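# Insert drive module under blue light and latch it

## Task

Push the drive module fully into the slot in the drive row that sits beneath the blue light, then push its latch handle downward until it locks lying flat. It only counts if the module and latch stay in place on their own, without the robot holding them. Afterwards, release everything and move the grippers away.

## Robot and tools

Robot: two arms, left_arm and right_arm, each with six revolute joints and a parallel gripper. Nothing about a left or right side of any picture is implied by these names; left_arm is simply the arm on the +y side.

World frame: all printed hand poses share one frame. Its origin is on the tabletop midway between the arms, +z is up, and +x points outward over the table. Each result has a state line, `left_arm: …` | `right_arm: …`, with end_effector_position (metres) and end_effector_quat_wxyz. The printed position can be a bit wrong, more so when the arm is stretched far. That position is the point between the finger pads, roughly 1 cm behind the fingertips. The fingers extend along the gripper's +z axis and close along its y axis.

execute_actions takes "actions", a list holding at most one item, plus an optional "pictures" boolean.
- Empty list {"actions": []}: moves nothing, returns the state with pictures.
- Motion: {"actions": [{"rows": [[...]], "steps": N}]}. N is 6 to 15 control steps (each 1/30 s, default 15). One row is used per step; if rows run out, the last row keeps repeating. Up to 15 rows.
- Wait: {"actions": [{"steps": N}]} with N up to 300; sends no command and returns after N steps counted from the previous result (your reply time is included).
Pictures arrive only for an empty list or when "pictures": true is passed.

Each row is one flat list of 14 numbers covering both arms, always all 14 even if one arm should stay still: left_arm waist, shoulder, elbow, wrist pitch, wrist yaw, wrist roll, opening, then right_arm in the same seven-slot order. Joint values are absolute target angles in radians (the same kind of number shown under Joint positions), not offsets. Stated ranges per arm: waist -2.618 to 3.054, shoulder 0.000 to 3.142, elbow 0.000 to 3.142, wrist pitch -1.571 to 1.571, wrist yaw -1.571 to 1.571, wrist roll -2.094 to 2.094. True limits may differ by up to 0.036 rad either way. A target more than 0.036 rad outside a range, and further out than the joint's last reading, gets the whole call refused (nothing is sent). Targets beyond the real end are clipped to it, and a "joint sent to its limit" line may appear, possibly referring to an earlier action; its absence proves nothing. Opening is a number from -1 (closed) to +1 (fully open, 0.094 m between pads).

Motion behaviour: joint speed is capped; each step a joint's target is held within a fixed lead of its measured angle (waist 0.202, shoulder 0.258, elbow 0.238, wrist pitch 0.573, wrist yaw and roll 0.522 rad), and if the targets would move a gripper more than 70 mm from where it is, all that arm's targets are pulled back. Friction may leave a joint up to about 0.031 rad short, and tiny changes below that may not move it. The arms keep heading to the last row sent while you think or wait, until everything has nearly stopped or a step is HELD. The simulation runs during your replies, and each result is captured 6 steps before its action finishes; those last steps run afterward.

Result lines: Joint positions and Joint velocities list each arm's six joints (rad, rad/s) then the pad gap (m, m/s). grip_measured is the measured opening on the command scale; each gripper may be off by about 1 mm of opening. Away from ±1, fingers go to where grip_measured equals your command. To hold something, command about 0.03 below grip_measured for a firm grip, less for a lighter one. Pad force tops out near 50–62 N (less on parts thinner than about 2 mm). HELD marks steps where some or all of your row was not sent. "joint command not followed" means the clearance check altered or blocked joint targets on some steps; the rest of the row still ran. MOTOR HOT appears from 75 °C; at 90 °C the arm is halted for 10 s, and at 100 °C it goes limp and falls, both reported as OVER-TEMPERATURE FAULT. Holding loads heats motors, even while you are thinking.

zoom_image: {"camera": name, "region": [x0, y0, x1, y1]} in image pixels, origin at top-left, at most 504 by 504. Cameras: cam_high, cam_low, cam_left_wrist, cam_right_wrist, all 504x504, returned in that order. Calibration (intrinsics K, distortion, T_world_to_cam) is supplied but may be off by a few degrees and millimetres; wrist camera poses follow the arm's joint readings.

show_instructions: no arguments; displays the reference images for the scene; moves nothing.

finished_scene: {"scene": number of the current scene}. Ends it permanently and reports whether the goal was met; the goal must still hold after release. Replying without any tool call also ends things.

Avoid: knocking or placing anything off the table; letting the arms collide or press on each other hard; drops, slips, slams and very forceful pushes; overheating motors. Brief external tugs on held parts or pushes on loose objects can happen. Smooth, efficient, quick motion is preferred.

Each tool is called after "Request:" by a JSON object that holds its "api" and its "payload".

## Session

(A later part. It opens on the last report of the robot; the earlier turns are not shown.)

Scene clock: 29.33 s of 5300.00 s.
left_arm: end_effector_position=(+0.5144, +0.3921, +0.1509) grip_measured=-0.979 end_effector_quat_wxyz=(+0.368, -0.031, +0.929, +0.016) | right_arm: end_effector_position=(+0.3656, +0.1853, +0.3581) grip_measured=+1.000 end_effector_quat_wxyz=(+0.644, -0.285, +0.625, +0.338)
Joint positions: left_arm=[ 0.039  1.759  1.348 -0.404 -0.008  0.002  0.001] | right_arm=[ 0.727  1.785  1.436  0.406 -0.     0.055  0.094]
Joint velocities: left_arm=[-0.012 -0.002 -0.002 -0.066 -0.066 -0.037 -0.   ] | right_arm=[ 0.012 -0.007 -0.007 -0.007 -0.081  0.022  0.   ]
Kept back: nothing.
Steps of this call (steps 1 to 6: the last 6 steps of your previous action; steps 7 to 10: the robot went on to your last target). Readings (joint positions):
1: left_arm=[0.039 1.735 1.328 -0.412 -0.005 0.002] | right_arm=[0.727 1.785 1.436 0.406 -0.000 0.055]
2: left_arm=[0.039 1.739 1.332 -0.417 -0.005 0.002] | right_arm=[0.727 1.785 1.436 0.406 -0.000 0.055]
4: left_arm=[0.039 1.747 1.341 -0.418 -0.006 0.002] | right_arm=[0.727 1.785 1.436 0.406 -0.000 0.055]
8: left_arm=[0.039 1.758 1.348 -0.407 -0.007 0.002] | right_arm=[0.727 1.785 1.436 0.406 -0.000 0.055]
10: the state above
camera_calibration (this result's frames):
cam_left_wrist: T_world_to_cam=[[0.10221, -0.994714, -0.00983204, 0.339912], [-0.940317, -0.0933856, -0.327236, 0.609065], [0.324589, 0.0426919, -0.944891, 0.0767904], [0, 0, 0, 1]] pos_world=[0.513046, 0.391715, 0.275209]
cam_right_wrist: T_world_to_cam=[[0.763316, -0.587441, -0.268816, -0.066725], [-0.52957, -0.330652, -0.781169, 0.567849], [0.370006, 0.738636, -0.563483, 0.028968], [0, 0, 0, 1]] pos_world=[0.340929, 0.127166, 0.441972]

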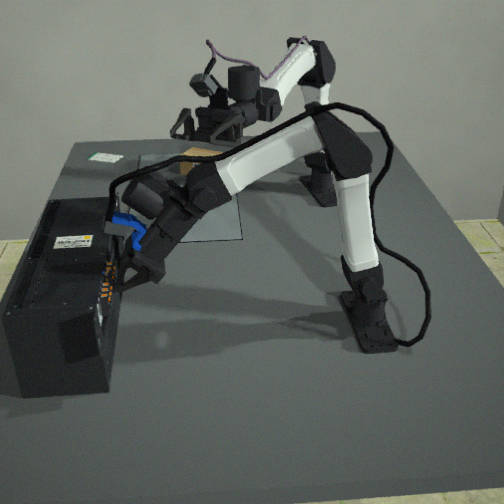

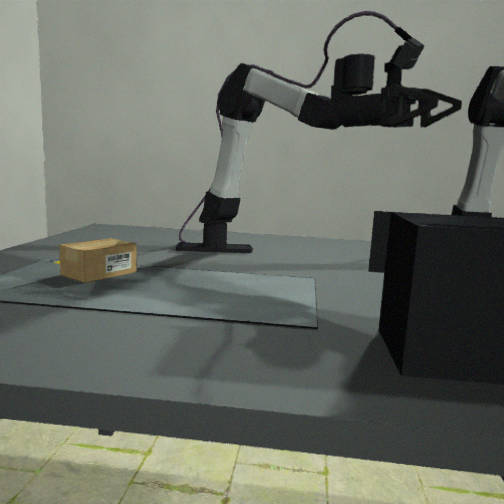

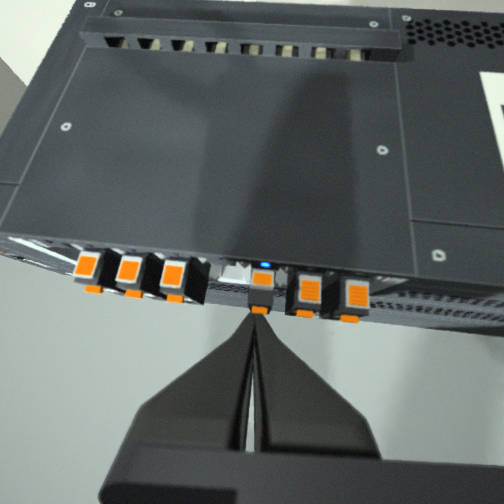

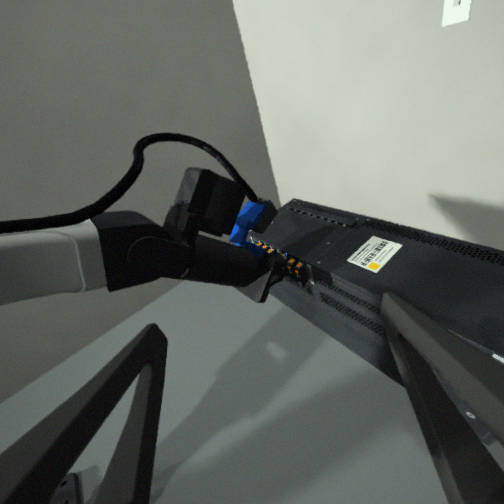

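Request:
{"api": "execute_actions", "payload": {"actions": []}}

Request:
{"api": "execute_actions", "payload": {"actions": [{"rows":[[0.026,1.76,1.36,-0.33,-0.015,0.008,-1,0.72,1.77,1.46,0.42,0,0.05,1],[0.026,1.745,1.34,-0.38,-0.015,0.008,-1,0.72,1.77,1.46,0.42,0,0.05,1],[0.026,1.735,1.328,-0.38,-0.015,0.008,-1,0.72,1.77,1.46,0.42,0,0.05,1],[0.026,1.725,1.316,-0.38,-0.015,0.008,-1,0.72,1.77,1.46,0.42,0,0.05,1],[0.026,1.715,1.305,-0.38,-0.015,0.008,-1,0.72,1.77,1.46,0.42,0,0.05,1],[0.026,1.705,1.295,-0.38,-0.015,0.008,-1,0.72,1.77,1.46,0.42,0,0.05,1],[0.026,1.695,1.285,-0.38,-0.015,0.008,-1,0.72,1.77,1.46,0.42,0,0.05,1],[0.026,1.685,1.275,-0.38,-0.015,0.008,-1,0.72,1.77,1.46,0.42,0,0.05,1]],"steps":15}]}}

Request:
{"api": "execute_actions", "payload": {"actions": [{"rows":[[0.026,1.68,1.31,-0.41,-0.015,0.008,-1,0.72,1.77,1.46,0.42,0,0.05,1],[0.026,1.678,1.33,-0.43,-0.015,0.008,-1,0.72,1.77,1.46,0.42,0,0.05,1],[0.026,1.676,1.35,-0.45,-0.015,0.008,-1,0.72,1.77,1.46,0.42,0,0.05,1],[0.026,1.674,1.37,-0.47,-0.015,0.008,-1,0.72,1.77,1.46,0.42,0,0.05,1],[0.026,1.672,1.39,-0.49,-0.015,0.008,-1,0.72,1.77,1.46,0.42,0,0.05,1],[0.026,1.67,1.41,-0.51,-0.015,0.008,-1,0.72,1.77,1.46,0.42,0,0.05,1],[0.026,1.669,1.43,-0.53,-0.015,0.008,-1,0.72,1.77,1.46,0.42,0,0.05,1],[0.026,1.668,1.45,-0.55,-0.015,0.008,-1,0.72,1.77,1.46,0.42,0,0.05,1],[0.026,1.667,1.47,-0.57,-0.015,0.008,-1,0.72,1.77,1.46,0.42,0,0.05,1],[0.026,1.667,1.49,-0.582,-0.015,0.008,-1,0.72,1.77,1.46,0.42,0,0.05,1]],"steps":15}]}}

Request:
{"api": "execute_actions", "payload": {"actions": [{"steps":12}], "pictures": true}}

Scene clock: 30.40 s of 5300.00 s.
left_arm: end_effector_position=(+0.5148, +0.3922, +0.1509) grip_measured=-0.979 end_effector_quat_wxyz=(+0.369, -0.031, +0.929, +0.016) | right_arm: end_effector_position=(+0.3656, +0.1853, +0.3581) grip_measured=+1.000 end_effector_quat_wxyz=(+0.644, -0.285, +0.625, +0.338)
Joint positions: left_arm=[ 0.039  1.76   1.348 -0.402 -0.008  0.002  0.001] | right_arm=[ 0.727  1.785  1.436  0.406 -0.     0.055  0.094]
Joint velocities: left_arm=[-0.002  0.022 -0.007  0.022 -0.007 -0.051 -0.   ] | right_arm=[ 0.007 -0.022  0.002  0.022 -0.051  0.022  0.   ]
Kept back: nothing.
Steps of this call (steps 1 to 30: the robot went on to your last target; steps 31 to 32: nothing new was sent). Readings (joint positions):
1: left_arm=[0.039 1.759 1.348 -0.404 -0.008 0.002] | right_arm=[0.727 1.785 1.436 0.406 -0.000 0.055]
2: left_arm=[0.039 1.760 1.348 -0.404 -0.008 0.002] | right_arm=[0.727 1.785 1.436 0.406 -0.000 0.055]
4: left_arm=[0.039 1.760 1.348 -0.403 -0.008 0.002] | right_arm=[0.727 1.785 1.436 0.406 -0.000 0.055]
8: left_arm=[0.039 1.760 1.348 -0.402 -0.008 0.002] | right_arm=[0.727 1.785 1.436 0.406 -0.000 0.055]
32: the state above
All arms were judged still, so your last target was given up. Only a new action makes them travel on or press farther. Fingers that are still opening or closing keep moving.
camera_calibration (this result's frames):
cam_left_wrist: T_world_to_cam=[[0.102481, -0.994684, -0.0100681, 0.339848], [-0.939924, -0.093516, -0.328326, 0.609418], [0.325639, 0.0431104, -0.944511, 0.0758741], [0, 0, 0, 1]] pos_world=[0.513271, 0.391761, 0.275173]
cam_right_wrist: T_world_to_cam=[[0.763316, -0.587441, -0.268816, -0.066725], [-0.52957, -0.330652, -0.781169, 0.567849], [0.370006, 0.738636, -0.563483, 0.028968], [0, 0, 0, 1]] pos_world=[0.340929, 0.127166, 0.441972]

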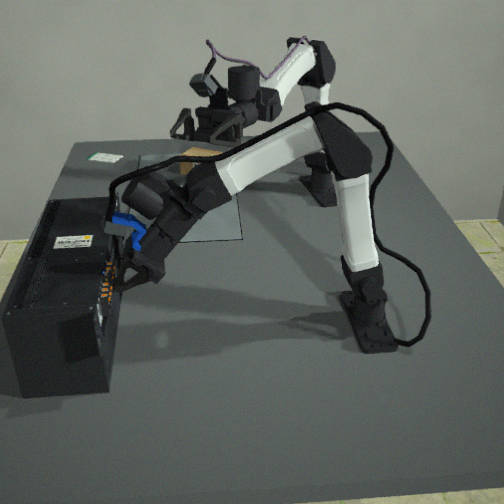

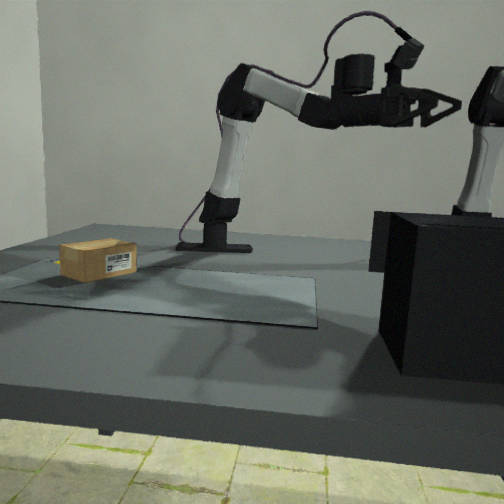

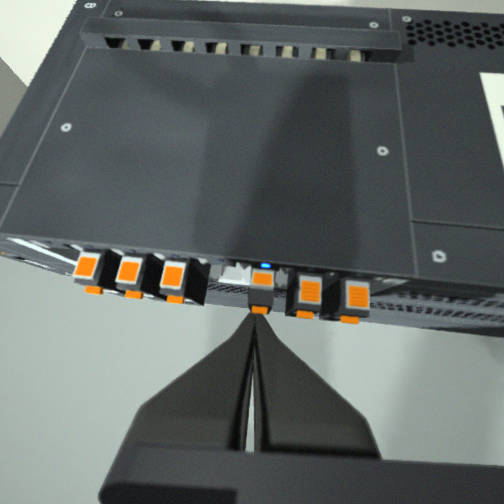

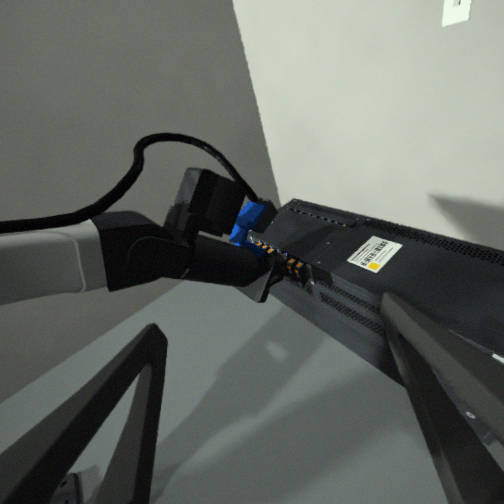

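Scene clock: 30.70 s of 5300.00 s.
left_arm: end_effector_position=(+0.5026, +0.3897, +0.1488) grip_measured=-0.979 end_effector_quat_wxyz=(+0.365, -0.030, +0.930, +0.016) | right_arm: end_effector_position=(+0.3656, +0.1853, +0.3581) grip_measured=+1.000 end_effector_quat_wxyz=(+0.644, -0.285, +0.625, +0.338)
Joint positions: left_arm=[ 0.036  1.72   1.299 -0.401 -0.008  0.002  0.001] | right_arm=[ 0.727  1.785  1.436  0.406 -0.     0.055  0.094]
Joint velocities: left_arm=[-0.027 -0.222 -0.208  0.037 -0.022 -0.095 -0.001] | right_arm=[-0.012  0.007  0.002  0.022 -0.007 -0.007  0.   ]
Steps of this call (steps 1 to 9: the first 9 steps of this action). Readings (joint positions):
1: left_arm=[0.039 1.760 1.348 -0.404 -0.008 0.002] | right_arm=[0.727 1.785 1.436 0.406 -0.000 0.055]
2: left_arm=[0.039 1.760 1.348 -0.407 -0.008 0.002] | right_arm=[0.727 1.785 1.436 0.406 -0.000 0.055]
4: left_arm=[0.039 1.758 1.345 -0.406 -0.008 0.002] | right_arm=[0.727 1.785 1.436 0.406 -0.000 0.055]
8: left_arm=[0.037 1.729 1.307 -0.401 -0.008 0.002] | right_arm=[0.727 1.785 1.436 0.406 -0.000 0.055]
9: the state above

Scene clock: 31.20 s of 5300.00 s.
left_arm: end_effector_position=(+0.5073, +0.3896, +0.1876) grip_measured=-0.979 end_effector_quat_wxyz=(+0.380, -0.029, +0.924, +0.016) | right_arm: end_effector_position=(+0.3656, +0.1853, +0.3581) grip_measured=+1.000 end_effector_quat_wxyz=(+0.644, -0.285, +0.625, +0.338)
Joint positions: left_arm=[ 0.035  1.701  1.409 -0.497 -0.008  0.002  0.001] | right_arm=[ 0.727  1.785  1.436  0.406 -0.     0.055  0.094]
Joint velocities: left_arm=[-0.032 -0.105  0.613 -0.432 -0.037 -0.007  0.   ] | right_arm=[-0.007 -0.002 -0.017 -0.037 -0.007  0.007  0.   ]
Steps of this call (steps 1 to 6: the last 6 steps of your previous action; steps 7 to 15: the first 9 steps of this action). Readings (joint positions):
7: left_arm=[0.035 1.707 1.293 -0.399 -0.008 0.002] | right_arm=[0.727 1.785 1.436 0.406 -0.000 0.055]
8: left_arm=[0.035 1.707 1.294 -0.404 -0.008 0.002] | right_arm=[0.727 1.785 1.436 0.406 -0.000 0.055]
10: left_arm=[0.035 1.707 1.312 -0.426 -0.008 0.002] | right_arm=[0.727 1.785 1.436 0.406 -0.000 0.055]
14: left_arm=[0.035 1.704 1.387 -0.483 -0.008 0.002] | right_arm=[0.727 1.785 1.436 0.406 -0.000 0.055]
15: the state above

Scene clock: 31.60 s of 5300.00 s.
left_arm: end_effector_position=(+0.5050, +0.3895, +0.2138) grip_measured=-0.979 end_effector_quat_wxyz=(+0.390, -0.029, +0.920, +0.016) | right_arm: end_effector_position=(+0.3656, +0.1853, +0.3581) grip_measured=+1.000 end_effector_quat_wxyz=(+0.644, -0.285, +0.625, +0.338)
Joint positions: left_arm=[ 0.035  1.678  1.473 -0.564 -0.008  0.002  0.001] | right_arm=[ 0.727  1.785  1.436  0.406 -0.     0.055  0.094]
Joint velocities: left_arm=[-0.012 -0.007 -0.002 -0.066  0.007 -0.022 -0.   ] | right_arm=[-0.002 -0.007  0.002 -0.007 -0.037 -0.007  0.   ]
Kept back: nothing.
Steps of this call (steps 1 to 6: the last 6 steps of your previous action; steps 7 to 12: the robot went on to your last target). Readings (joint positions):
1: left_arm=[0.035 1.697 1.430 -0.512 -0.008 0.002] | right_arm=[0.727 1.785 1.436 0.406 -0.000 0.055]
2: left_arm=[0.035 1.694 1.448 -0.522 -0.008 0.002] | right_arm=[0.727 1.785 1.436 0.406 -0.000 0.055]
4: left_arm=[0.035 1.684 1.468 -0.531 -0.008 0.002] | right_arm=[0.727 1.785 1.436 0.406 -0.000 0.055]
8: left_arm=[0.035 1.678 1.473 -0.550 -0.008 0.002] | right_arm=[0.727 1.785 1.436 0.406 -0.000 0.055]
12: the state above
camera_calibration (this result's frames):
cam_left_wrist: T_world_to_cam=[[0.0987218, -0.995079, -0.00842662, 0.340541], [-0.924608, -0.0885931, -0.370475, 0.620038], [0.367905, 0.0443652, -0.928804, 0.113373], [0, 0, 0, 1]] pos_world=[0.497963, 0.388766, 0.337879]
cam_right_wrist: T_world_to_cam=[[0.763316, -0.587441, -0.268816, -0.066725], [-0.52957, -0.330652, -0.781169, 0.567849], [0.370006, 0.738636, -0.563483, 0.028968], [0, 0, 0, 1]] pos_world=[0.340929, 0.127166, 0.441972]

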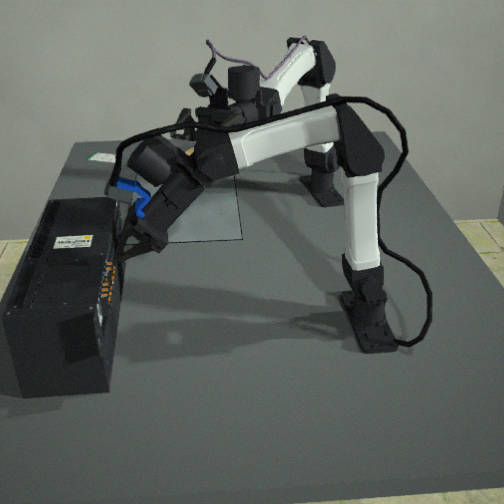

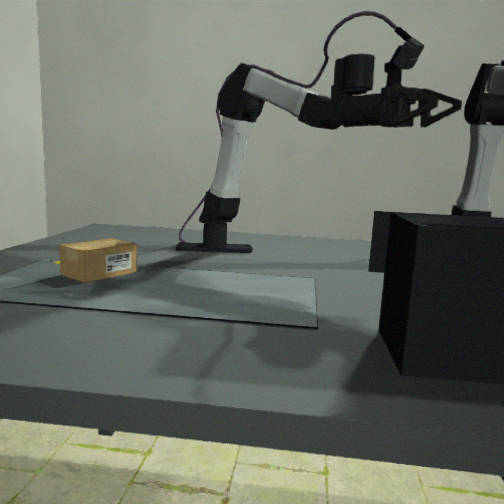

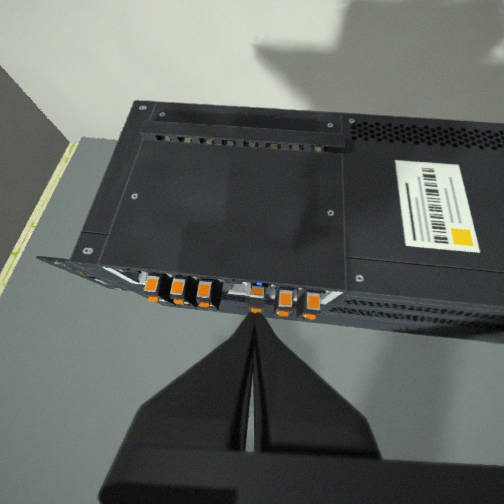

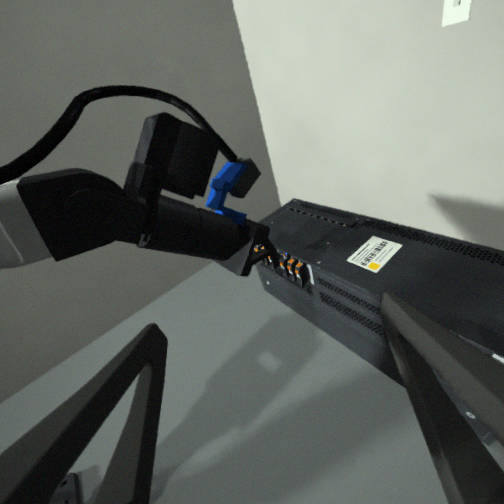

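Request:
{"api": "execute_actions", "payload": {"actions": [{"rows":[[0.021,1.695,1.50,-0.585,-0.015,0.008,-1,0.72,1.77,1.46,0.42,0,0.05,1],[0.021,1.707,1.513,-0.588,-0.015,0.008,-1,0.72,1.77,1.46,0.42,0,0.05,1],[0.021,1.719,1.526,-0.59,-0.015,0.008,-1,0.72,1.77,1.46,0.42,0,0.05,1],[0.021,1.731,1.539,-0.592,-0.015,0.008,-1,0.72,1.77,1.46,0.42,0,0.05,1],[0.021,1.743,1.552,-0.594,-0.015,0.008,-1,0.72,1.77,1.46,0.42,0,0.05,1],[0.021,1.755,1.565,-0.596,-0.015,0.008,-1,0.72,1.77,1.46,0.42,0,0.05,1],[0.021,1.767,1.578,-0.598,-0.015,0.008,-1,0.72,1.77,1.46,0.42,0,0.05,1],[0.021,1.779,1.591,-0.6,-0.015,0.008,-1,0.72,1.77,1.46,0.42,0,0.05,1],[0.021,1.791,1.604,-0.602,-0.015,0.008,-1,0.72,1.77,1.46,0.42,0,0.05,1],[0.021,1.803,1.617,-0.605,-0.015,0.008,-1,0.72,1.77,1.46,0.42,0,0.05,1]],"steps":15}]}}

Request:
{"api": "execute_actions", "payload": {"actions": [{"steps":18}], "pictures": true}}

Request:
{"api": "zoom_image", "payload": {"camera": "cam_high", "region": [80,230,160,310]}}

Request:
{"api": "zoom_image", "payload": {"camera": "cam_right_wrist", "region": [230,220,320,300]}}

Scene clock: 32.33 s of 5300.00 s.
left_arm: end_effector_position=(+0.5230, +0.3880, +0.2112) grip_measured=-0.979 end_effector_quat_wxyz=(+0.384, -0.027, +0.923, +0.015) | right_arm: end_effector_position=(+0.3656, +0.1853, +0.3581) grip_measured=+1.000 end_effector_quat_wxyz=(+0.644, -0.285, +0.625, +0.338)
Joint positions: left_arm=[ 0.03   1.755  1.559 -0.586 -0.008  0.002  0.001] | right_arm=[ 0.727  1.785  1.436  0.406 -0.     0.055  0.094]
Joint velocities: left_arm=[ 0.007  0.369  0.374  0.037  0.007 -0.022  0.   ] | right_arm=[-0.007 -0.012 -0.007  0.007 -0.037  0.066  0.   ]
Steps of this call (steps 1 to 13: the robot went on to your last target; steps 14 to 22: the first 9 steps of this action). Readings (joint positions):
14: left_arm=[0.035 1.678 1.473 -0.573 -0.008 0.002] | right_arm=[0.727 1.785 1.436 0.406 -0.000 0.055]
15: left_arm=[0.034 1.680 1.476 -0.576 -0.008 0.002] | right_arm=[0.727 1.785 1.436 0.406 -0.000 0.055]
17: left_arm=[0.032 1.694 1.495 -0.581 -0.008 0.002] | right_arm=[0.727 1.785 1.436 0.406 -0.000 0.055]
21: left_arm=[0.030 1.742 1.547 -0.584 -0.008 0.002] | right_arm=[0.727 1.785 1.436 0.406 -0.000 0.055]
22: the state above

Scene clock: 32.93 s of 5300.00 s.
left_arm: end_effector_position=(+0.5298, +0.3884, +0.2033) grip_measured=-0.979 end_effector_quat_wxyz=(+0.375, -0.027, +0.926, +0.015) | right_arm: end_effector_position=(+0.3656, +0.1853, +0.3581) grip_measured=+1.000 end_effector_quat_wxyz=(+0.644, -0.285, +0.625, +0.338)
Joint positions: left_arm=[ 0.03   1.794  1.589 -0.595 -0.008  0.002  0.001] | right_arm=[ 0.727  1.785  1.436  0.406 -0.     0.055  0.094]
Joint velocities: left_arm=[-0.002  0.022 -0.002 -0.037  0.007  0.037 -0.001] | right_arm=[-0.002 -0.007  0.002  0.007  0.066 -0.007  0.   ]
Kept back: nothing.
Steps of this call (steps 1 to 6: the last 6 steps of your previous action; steps 7 to 18: the robot went on to your last target). Readings (joint positions):
1: left_arm=[0.030 1.768 1.572 -0.587 -0.008 0.002] | right_arm=[0.727 1.785 1.436 0.406 -0.000 0.055]
2: left_arm=[0.030 1.779 1.582 -0.587 -0.008 0.002] | right_arm=[0.727 1.785 1.436 0.406 -0.000 0.055]
4: left_arm=[0.030 1.791 1.589 -0.588 -0.008 0.002] | right_arm=[0.727 1.785 1.436 0.406 -0.000 0.055]
8: left_arm=[0.030 1.794 1.589 -0.594 -0.008 0.002] | right_arm=[0.727 1.785 1.436 0.406 -0.000 0.055]
18: the state above
camera_calibration (this result's frames):
cam_left_wrist: T_world_to_cam=[[0.093125, -0.995608, -0.0095693, 0.340274], [-0.936183, -0.0842866, -0.341259, 0.637478], [0.338954, 0.0407384, -0.939921, 0.113603], [0, 0, 0, 1]] pos_world=[0.526602, 0.387883, 0.327579]
cam_right_wrist: T_world_to_cam=[[0.763316, -0.587441, -0.268816, -0.066725], [-0.52957, -0.330652, -0.781169, 0.567849], [0.370006, 0.738636, -0.563483, 0.028968], [0, 0, 0, 1]] pos_world=[0.340929, 0.127166, 0.441972]

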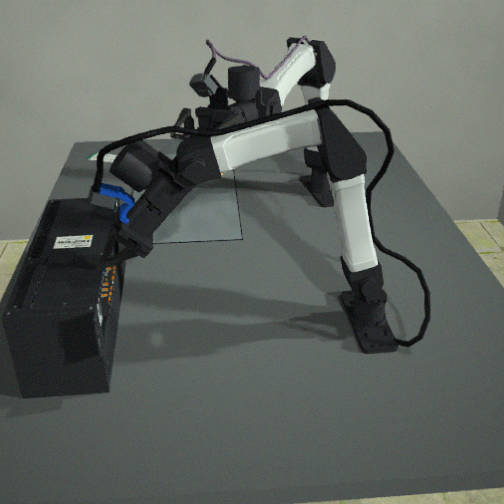

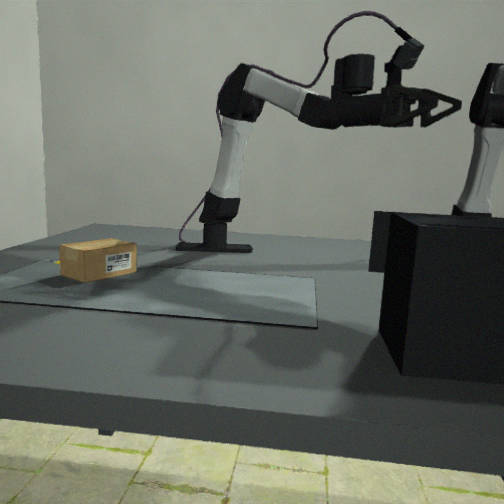

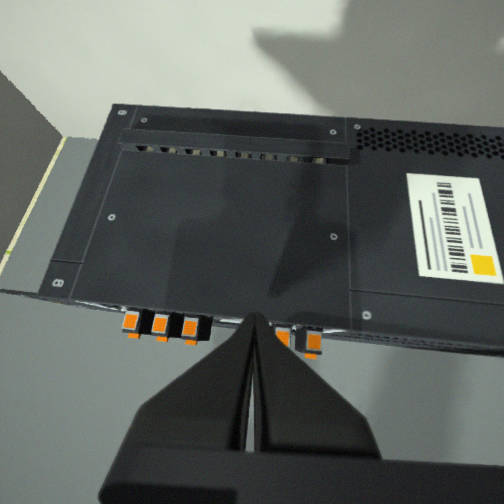

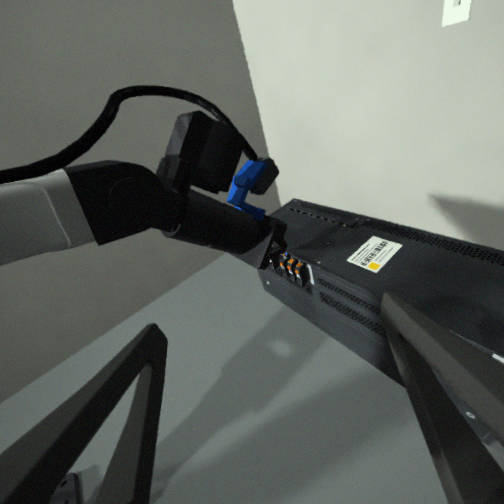

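Region (80, 230, 160, 310) of cam_high's 504x504 image, scaled by 6.300, with more detail than that image has.

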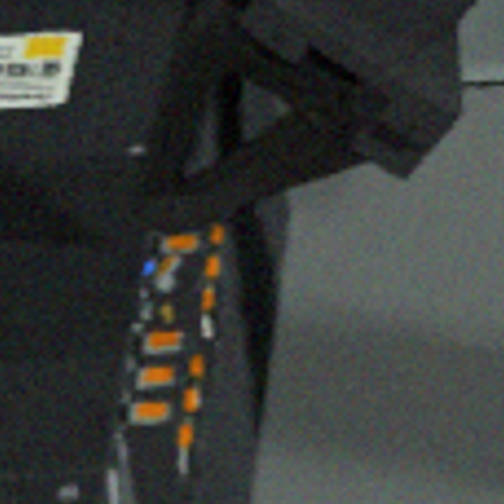

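Region (230, 220, 320, 300) of cam_right_wrist's 504x504 image, scaled by 5.600, with more detail than that image has.

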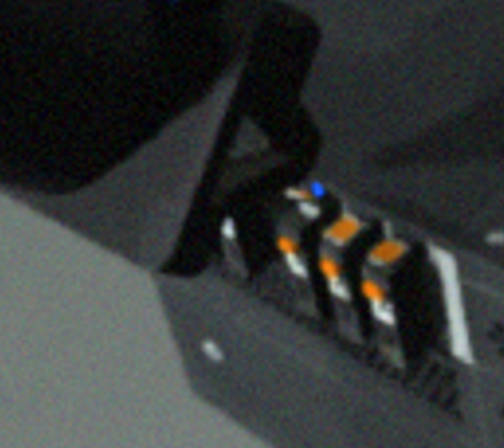

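Request:
{"api": "execute_actions", "payload": {"actions": [{"rows":[[0.021,1.775,1.575,-0.57,-0.015,0.008,-1,0.72,1.77,1.46,0.42,0,0.05,1],[0.021,1.77,1.567,-0.564,-0.015,0.008,-1,0.72,1.77,1.46,0.42,0,0.05,1],[0.021,1.767,1.559,-0.558,-0.015,0.008,-1,0.72,1.77,1.46,0.42,0,0.05,1],[0.021,1.765,1.551,-0.552,-0.015,0.008,-1,0.72,1.77,1.46,0.42,0,0.05,1],[0.021,1.765,1.543,-0.546,-0.015,0.008,-1,0.72,1.77,1.46,0.42,0,0.05,1],[0.021,1.765,1.535,-0.54,-0.015,0.008,-1,0.72,1.77,1.46,0.42,0,0.05,1],[0.021,1.765,1.527,-0.534,-0.015,0.008,-1,0.72,1.77,1.46,0.42,0,0.05,1],[0.021,1.765,1.519,-0.528,-0.015,0.008,-1,0.72,1.77,1.46,0.42,0,0.05,1],[0.021,1.765,1.513,-0.525,-0.015,0.008,-1,0.72,1.77,1.46,0.42,0,0.05,1]],"steps":15}]}}

Request:
{"api": "execute_actions", "payload": {"actions": [{"steps":18}], "pictures": true}}

Request:
{"api": "zoom_image", "payload": {"camera": "cam_high", "region": [90,250,140,300]}}

Request:
{"api": "zoom_image", "payload": {"camera": "cam_right_wrist", "region": [260,230,320,290]}}

Scene clock: 33.97 s of 5300.00 s.
left_arm: end_effector_position=(+0.5289, +0.3883, +0.1957) grip_measured=-0.979 end_effector_quat_wxyz=(+0.378, -0.027, +0.925, +0.015) | right_arm: end_effector_position=(+0.3656, +0.1853, +0.3581) grip_measured=+1.000 end_effector_quat_wxyz=(+0.644, -0.285, +0.625, +0.338)
Joint positions: left_arm=[ 0.03   1.786  1.546 -0.555 -0.008  0.002  0.001] | right_arm=[ 0.727  1.785  1.436  0.406 -0.     0.055  0.094]
Joint velocities: left_arm=[-0.007 -0.022 -0.188  0.271 -0.037 -0.022 -0.001] | right_arm=[ 0.012 -0.002 -0.012 -0.051  0.022 -0.066  0.   ]
Steps of this call (steps 1 to 15: the robot went on to your last target; steps 16 to 22: nothing new was sent; steps 23 to 31: the first 9 steps of this action). Readings (joint positions):
23: left_arm=[0.030 1.794 1.589 -0.595 -0.008 0.002] | right_arm=[0.727 1.785 1.436 0.406 -0.000 0.055]
24: left_arm=[0.030 1.794 1.589 -0.594 -0.008 0.002] | right_arm=[0.727 1.785 1.436 0.406 -0.000 0.055]
26: left_arm=[0.030 1.792 1.582 -0.584 -0.008 0.002] | right_arm=[0.727 1.785 1.436 0.406 -0.000 0.055]
30: left_arm=[0.030 1.787 1.552 -0.563 -0.008 0.002] | right_arm=[0.727 1.785 1.436 0.406 -0.000 0.055]
31: the state above

Scene clock: 34.57 s of 5300.00 s.
left_arm: end_effector_position=(+0.5306, +0.3884, +0.1946) grip_measured=-0.979 end_effector_quat_wxyz=(+0.382, -0.027, +0.923, +0.015) | right_arm: end_effector_position=(+0.3656, +0.1853, +0.3581) grip_measured=+1.000 end_effector_quat_wxyz=(+0.644, -0.285, +0.625, +0.338)
Joint positions: left_arm=[ 0.03   1.786  1.534 -0.533 -0.008  0.002  0.001] | right_arm=[ 0.727  1.785  1.436  0.406 -0.     0.055  0.094]
Joint velocities: left_arm=[-0.012  0.007 -0.002  0.022 -0.051  0.081 -0.   ] | right_arm=[-0.002 -0.007 -0.012 -0.037 -0.125 -0.051  0.   ]
Kept back: nothing.
Steps of this call (steps 1 to 6: the last 6 steps of your previous action; steps 7 to 18: the robot went on to your last target). Readings (joint positions):
1: left_arm=[0.030 1.786 1.541 -0.549 -0.008 0.002] | right_arm=[0.727 1.785 1.436 0.406 -0.000 0.055]
2: left_arm=[0.030 1.786 1.539 -0.543 -0.008 0.002] | right_arm=[0.727 1.785 1.436 0.406 -0.000 0.055]
4: left_arm=[0.030 1.786 1.536 -0.538 -0.008 0.002] | right_arm=[0.727 1.785 1.436 0.406 -0.000 0.055]
8: left_arm=[0.030 1.786 1.534 -0.534 -0.008 0.002] | right_arm=[0.727 1.785 1.436 0.406 -0.000 0.055]
18: the state above
camera_calibration (this result's frames):
cam_left_wrist: T_world_to_cam=[[0.0932666, -0.9956, -0.009013, 0.339977], [-0.930875, -0.0839844, -0.355554, 0.635045], [0.353233, 0.0415513, -0.934612, 0.0962082], [0, 0, 0, 1]] pos_world=[0.525455, 0.387817, 0.318774]
cam_right_wrist: T_world_to_cam=[[0.763316, -0.587441, -0.268816, -0.066725], [-0.52957, -0.330652, -0.781169, 0.567849], [0.370006, 0.738636, -0.563483, 0.028968], [0, 0, 0, 1]] pos_world=[0.340929, 0.127166, 0.441972]

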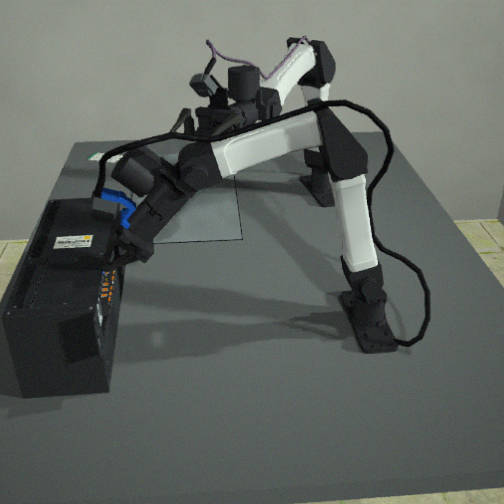

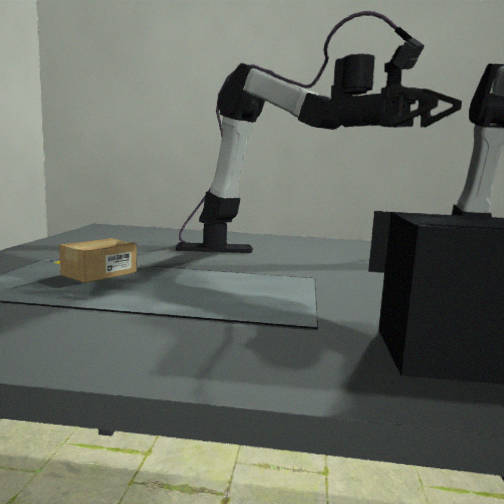

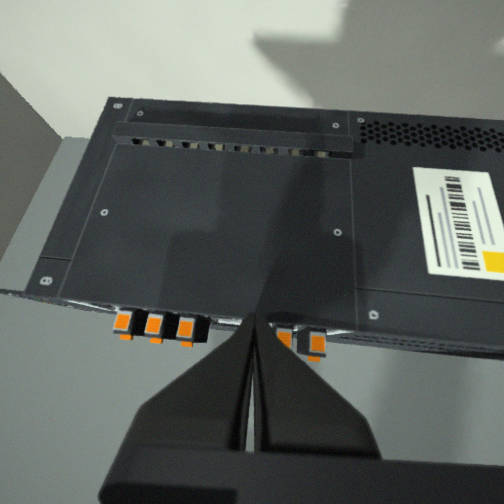

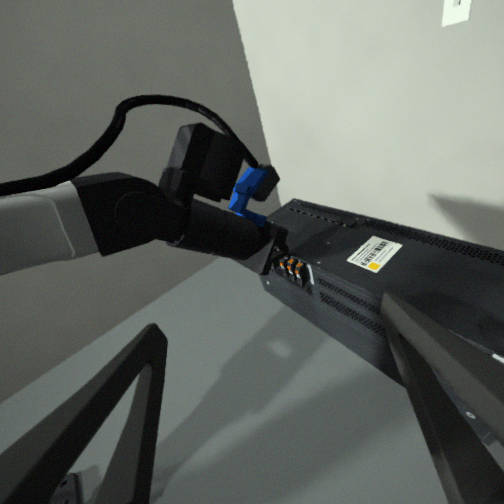

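Region (90, 250, 140, 300) of cam_high's 504x504 image, scaled by 10.080, with more detail than that image has.

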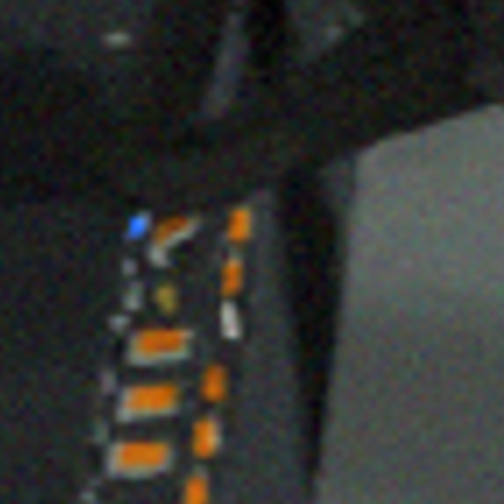

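Region (260, 230, 320, 290) of cam_right_wrist's 504x504 image, scaled by 8.400, with more detail than that image has.

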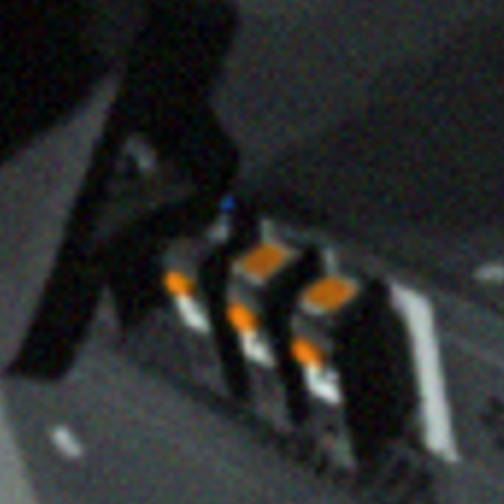

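Request:
{"api": "execute_actions", "payload": {"actions": [{"rows":[[0.021,1.775,1.513,-0.545,-0.015,0.008,-1,0.72,1.77,1.46,0.42,0,0.05,1],[0.021,1.78,1.513,-0.553,-0.015,0.008,-1,0.72,1.77,1.46,0.42,0,0.05,1],[0.021,1.785,1.513,-0.561,-0.015,0.008,-1,0.72,1.77,1.46,0.42,0,0.05,1],[0.021,1.79,1.513,-0.569,-0.015,0.008,-1,0.72,1.77,1.46,0.42,0,0.05,1],[0.021,1.795,1.513,-0.577,-0.015,0.008,-1,0.72,1.77,1.46,0.42,0,0.05,1],[0.021,1.8,1.513,-0.585,-0.015,0.008,-1,0.72,1.77,1.46,0.42,0,0.05,1],[0.021,1.805,1.513,-0.593,-0.015,0.008,-1,0.72,1.77,1.46,0.42,0,0.05,1],[0.021,1.81,1.513,-0.60,-0.015,0.008,-1,0.72,1.77,1.46,0.42,0,0.05,1]],"steps":15}]}}

Request:
{"api": "execute_actions", "payload": {"actions": [{"steps":12}], "pictures": true}}

Request:
{"api": "zoom_image", "payload": {"camera": "cam_high", "region": [90,250,140,300]}}

Request:
{"api": "zoom_image", "payload": {"camera": "cam_right_wrist", "region": [260,230,320,290]}}

Scene clock: 35.40 s of 5300.00 s.
left_arm: end_effector_position=(+0.5298, +0.3884, +0.1939) grip_measured=-0.979 end_effector_quat_wxyz=(+0.381, -0.027, +0.924, +0.015) | right_arm: end_effector_position=(+0.3656, +0.1853, +0.3581) grip_measured=+1.000 end_effector_quat_wxyz=(+0.644, -0.285, +0.625, +0.338)
Joint positions: left_arm=[ 0.03   1.786  1.534 -0.537 -0.008  0.002  0.001] | right_arm=[ 0.727  1.785  1.436  0.406 -0.     0.055  0.094]
Joint velocities: left_arm=[ 0.012 -0.012 -0.002 -0.051 -0.022 -0.022  0.001] | right_arm=[ 0.012 -0.002  0.017 -0.081  0.051 -0.037  0.   ]
Steps of this call (steps 1 to 15: the robot went on to your last target; step 16: nothing new was sent; steps 17 to 25: the first 9 steps of this action). Readings (joint positions):
17: left_arm=[0.030 1.786 1.534 -0.533 -0.008 0.002] | right_arm=[0.727 1.785 1.436 0.406 -0.000 0.055]
18: left_arm=[0.030 1.786 1.534 -0.533 -0.008 0.002] | right_arm=[0.727 1.785 1.436 0.406 -0.000 0.055]
20: left_arm=[0.030 1.786 1.534 -0.534 -0.008 0.002] | right_arm=[0.727 1.785 1.436 0.406 -0.000 0.055]
24: left_arm=[0.030 1.786 1.534 -0.537 -0.008 0.002] | right_arm=[0.727 1.785 1.436 0.406 -0.000 0.055]
25: the state above

Scene clock: 35.80 s of 5300.00 s.
left_arm: end_effector_position=(+0.5295, +0.3883, +0.1935) grip_measured=-0.979 end_effector_quat_wxyz=(+0.380, -0.027, +0.925, +0.015) | right_arm: end_effector_position=(+0.3656, +0.1853, +0.3581) grip_measured=+1.000 end_effector_quat_wxyz=(+0.644, -0.285, +0.625, +0.338)
Joint positions: left_arm=[ 0.03   1.786  1.534 -0.539 -0.008  0.002  0.001] | right_arm=[ 0.727  1.785  1.436  0.406 -0.     0.055  0.094]
Joint velocities: left_arm=[-0.002 -0.002  0.022  0.037 -0.022  0.022 -0.   ] | right_arm=[-0.022 -0.012 -0.017  0.007 -0.007  0.037  0.   ]
Kept back: nothing.
Steps of this call (steps 1 to 6: the last 6 steps of your previous action; steps 7 to 12: the robot went on to your last target). Readings (joint positions):
1: left_arm=[0.030 1.786 1.534 -0.538 -0.008 0.002] | right_arm=[0.727 1.785 1.436 0.406 -0.000 0.055]
2: left_arm=[0.030 1.786 1.534 -0.539 -0.008 0.002] | right_arm=[0.727 1.785 1.436 0.406 -0.000 0.055]
4: left_arm=[0.030 1.786 1.534 -0.539 -0.008 0.002] | right_arm=[0.727 1.785 1.436 0.406 -0.000 0.055]
8: left_arm=[0.030 1.786 1.534 -0.539 -0.008 0.002] | right_arm=[0.727 1.785 1.436 0.406 -0.000 0.055]
12: the state above
camera_calibration (this result's frames):
cam_left_wrist: T_world_to_cam=[[0.093211, -0.995604, -0.00923578, 0.34008], [-0.933024, -0.0841068, -0.349846, 0.633756], [0.347531, 0.0412267, -0.936762, 0.0991583], [0, 0, 0, 1]] pos_world=[0.525149, 0.3878, 0.317745]
cam_right_wrist: T_world_to_cam=[[0.763316, -0.587441, -0.268816, -0.066725], [-0.52957, -0.330652, -0.781169, 0.567849], [0.370006, 0.738636, -0.563483, 0.028968], [0, 0, 0, 1]] pos_world=[0.340929, 0.127166, 0.441972]

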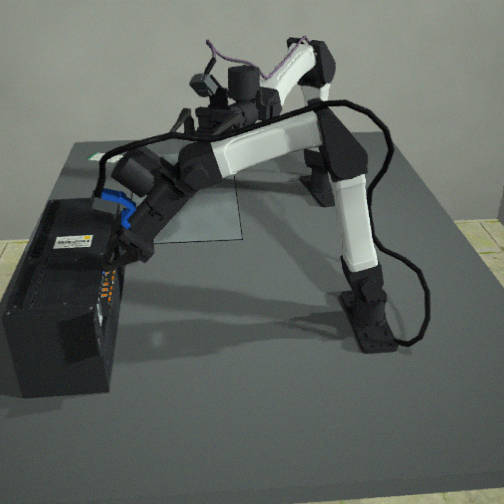

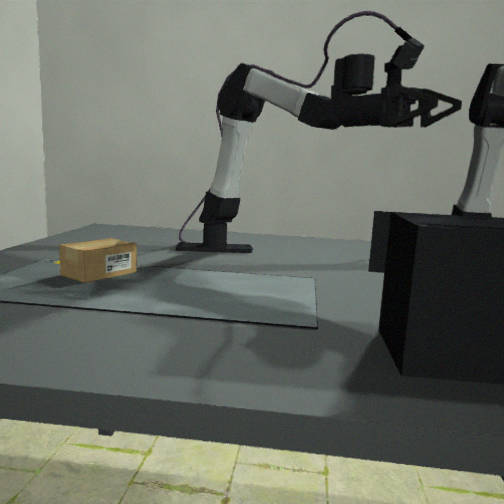

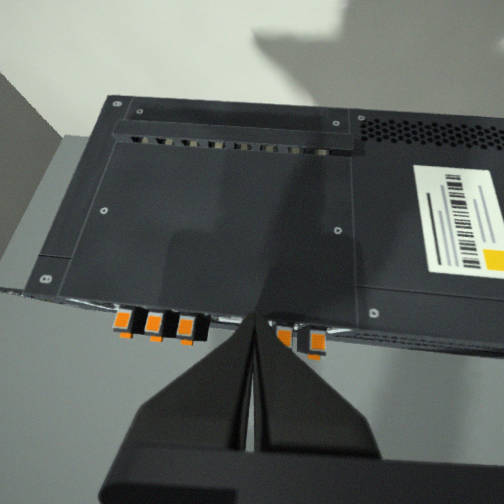

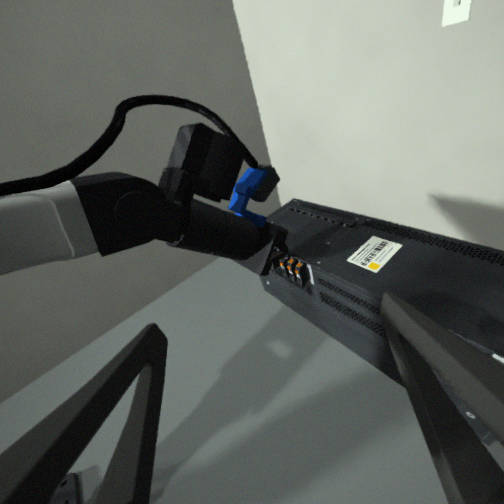

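Region (90, 250, 140, 300) of cam_high's 504x504 image, scaled by 10.080, with more detail than that image has.

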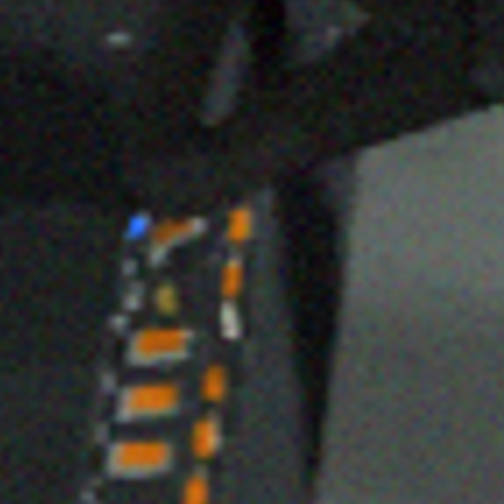

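Region (260, 230, 320, 290) of cam_right_wrist's 504x504 image, scaled by 8.400, with more detail than that image has.

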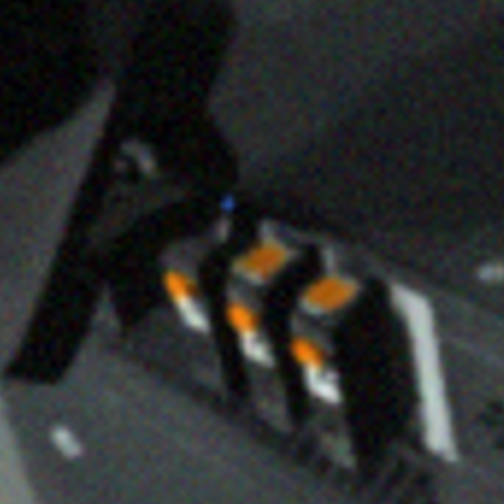

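Request:
{"api": "execute_actions", "payload": {"actions": [{"rows":[[0.021,1.78,1.52,-0.578,-0.015,0.008,-1,0.72,1.77,1.46,0.42,0,0.05,1],[0.021,1.77,1.52,-0.578,-0.015,0.008,-1,0.72,1.77,1.46,0.42,0,0.05,1],[0.021,1.766,1.52,-0.578,-0.015,0.008,-1,0.72,1.77,1.46,0.42,0,0.05,1],[0.021,1.763,1.52,-0.578,-0.015,0.008,-1,0.72,1.77,1.46,0.42,0,0.05,1],[0.021,1.76,1.52,-0.578,-0.015,0.008,-1,0.72,1.77,1.46,0.42,0,0.05,1]],"steps":15}]}}

Request:
{"api": "execute_actions", "payload": {"actions": [{"steps":12}], "pictures": true}}

Request:
{"api": "zoom_image", "payload": {"camera": "cam_high", "region": [90,250,140,300]}}

Request:
{"api": "zoom_image", "payload": {"camera": "cam_right_wrist", "region": [260,230,320,290]}}

Scene clock: 36.70 s of 5300.00 s.
left_arm: end_effector_position=(+0.5281, +0.3883, +0.1947) grip_measured=-0.979 end_effector_quat_wxyz=(+0.379, -0.027, +0.925, +0.015) | right_arm: end_effector_position=(+0.3656, +0.1853, +0.3581) grip_measured=+1.000 end_effector_quat_wxyz=(+0.644, -0.285, +0.625, +0.338)
Joint positions: left_arm=[ 0.03   1.781  1.534 -0.545 -0.008  0.002  0.001] | right_arm=[ 0.727  1.785  1.436  0.406 -0.     0.055  0.094]
Joint velocities: left_arm=[-0.012 -0.022 -0.007 -0.022 -0.051 -0.007  0.001] | right_arm=[ 0.007  0.002  0.002  0.066 -0.037 -0.022  0.   ]
Steps of this call (steps 1 to 15: the robot went on to your last target; steps 16 to 18: nothing new was sent; steps 19 to 27: the first 9 steps of this action). Readings (joint positions):
19: left_arm=[0.030 1.786 1.534 -0.539 -0.008 0.002] | right_arm=[0.727 1.785 1.436 0.406 -0.000 0.055]
20: left_arm=[0.030 1.786 1.534 -0.539 -0.008 0.002] | right_arm=[0.727 1.785 1.436 0.406 -0.000 0.055]
22: left_arm=[0.030 1.786 1.534 -0.539 -0.008 0.002] | right_arm=[0.727 1.785 1.436 0.406 -0.000 0.055]
26: left_arm=[0.030 1.782 1.534 -0.544 -0.008 0.002] | right_arm=[0.727 1.785 1.436 0.406 -0.000 0.055]
27: the state above

Scene clock: 37.10 s of 5300.00 s.
left_arm: end_effector_position=(+0.5280, +0.3883, +0.1948) grip_measured=-0.979 end_effector_quat_wxyz=(+0.379, -0.027, +0.925, +0.015) | right_arm: end_effector_position=(+0.3656, +0.1853, +0.3581) grip_measured=+1.000 end_effector_quat_wxyz=(+0.644, -0.285, +0.625, +0.338)
Joint positions: left_arm=[ 0.03   1.781  1.534 -0.546 -0.008  0.002  0.001] | right_arm=[ 0.727  1.785  1.436  0.406 -0.     0.055  0.094]
Joint velocities: left_arm=[ 0.007  0.002  0.002  0.007 -0.066 -0.007  0.001] | right_arm=[-0.007  0.002  0.007  0.051 -0.051  0.051  0.   ]
Kept back: nothing.
Steps of this call (steps 1 to 6: the last 6 steps of your previous action; steps 7 to 12: the robot went on to your last target). Readings (joint positions):
1: left_arm=[0.030 1.781 1.534 -0.545 -0.008 0.002] | right_arm=[0.727 1.785 1.436 0.406 -0.000 0.055]
2: left_arm=[0.030 1.781 1.534 -0.546 -0.008 0.002] | right_arm=[0.727 1.785 1.436 0.406 -0.000 0.055]
4: left_arm=[0.030 1.781 1.534 -0.546 -0.008 0.002] | right_arm=[0.727 1.785 1.436 0.406 -0.000 0.055]
8: left_arm=[0.030 1.781 1.534 -0.546 -0.008 0.002] | right_arm=[0.727 1.785 1.436 0.406 -0.000 0.055]
12: the state above
camera_calibration (this result's frames):
cam_left_wrist: T_world_to_cam=[[0.0931969, -0.995604, -0.00929142, 0.340166], [-0.933556, -0.084137, -0.348417, 0.632774], [0.346103, 0.0411454, -0.937294, 0.101767], [0, 0, 0, 1]] pos_world=[0.523806, 0.387724, 0.319015]
cam_right_wrist: T_world_to_cam=[[0.763316, -0.587441, -0.268816, -0.066725], [-0.52957, -0.330652, -0.781169, 0.567849], [0.370006, 0.738636, -0.563483, 0.028968], [0, 0, 0, 1]] pos_world=[0.340929, 0.127166, 0.441972]

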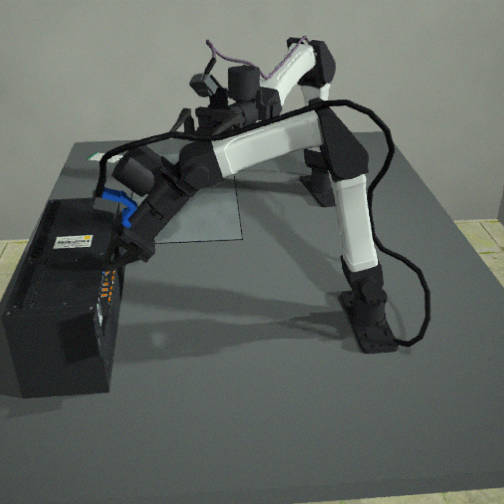

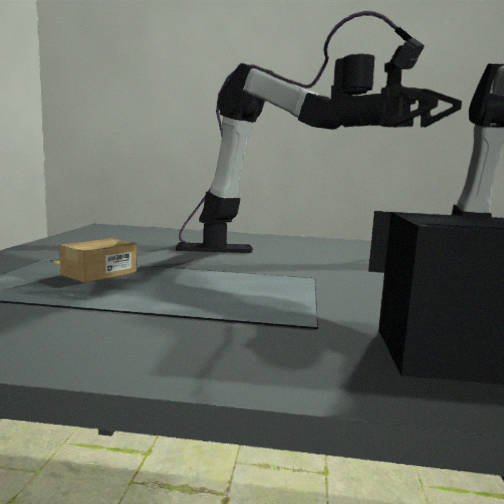

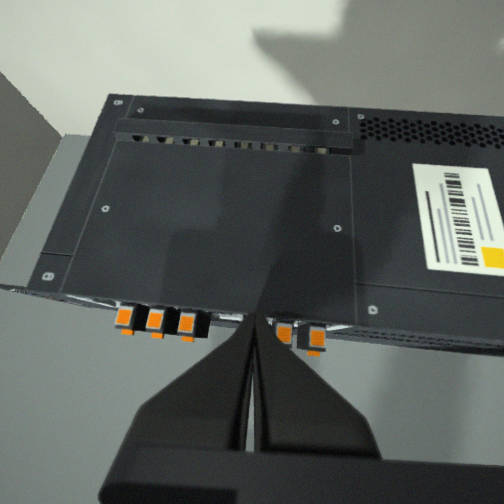

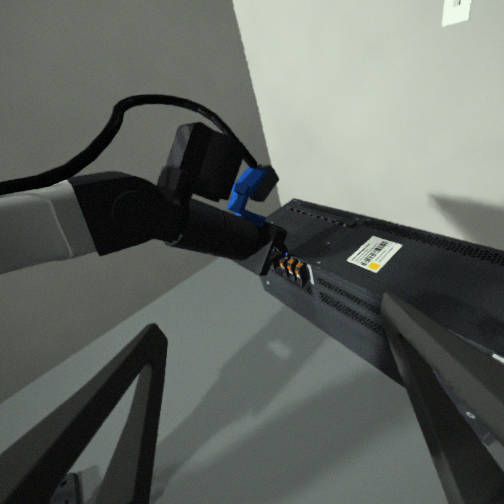

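Region (90, 250, 140, 300) of cam_high's 504x504 image, scaled by 10.080, with more detail than that image has.

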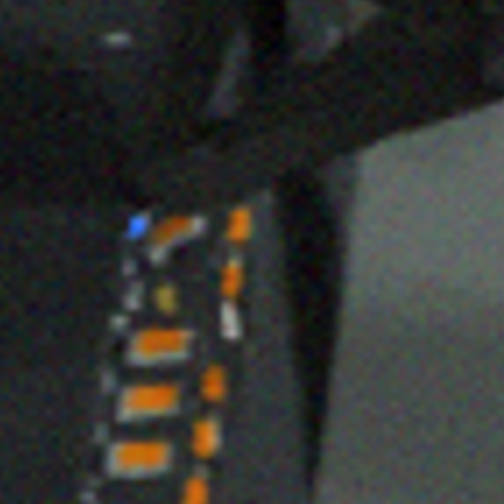

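Region (260, 230, 320, 290) of cam_right_wrist's 504x504 image, scaled by 8.400, with more detail than that image has.

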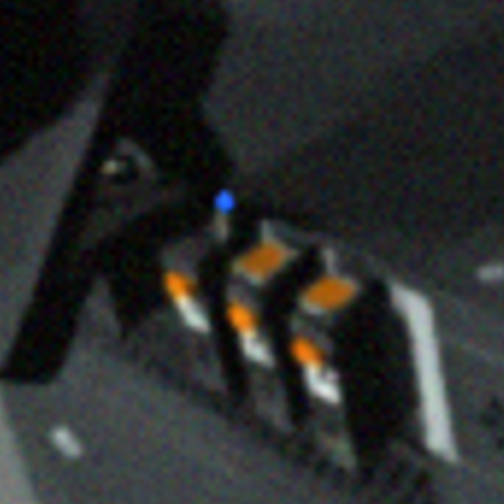

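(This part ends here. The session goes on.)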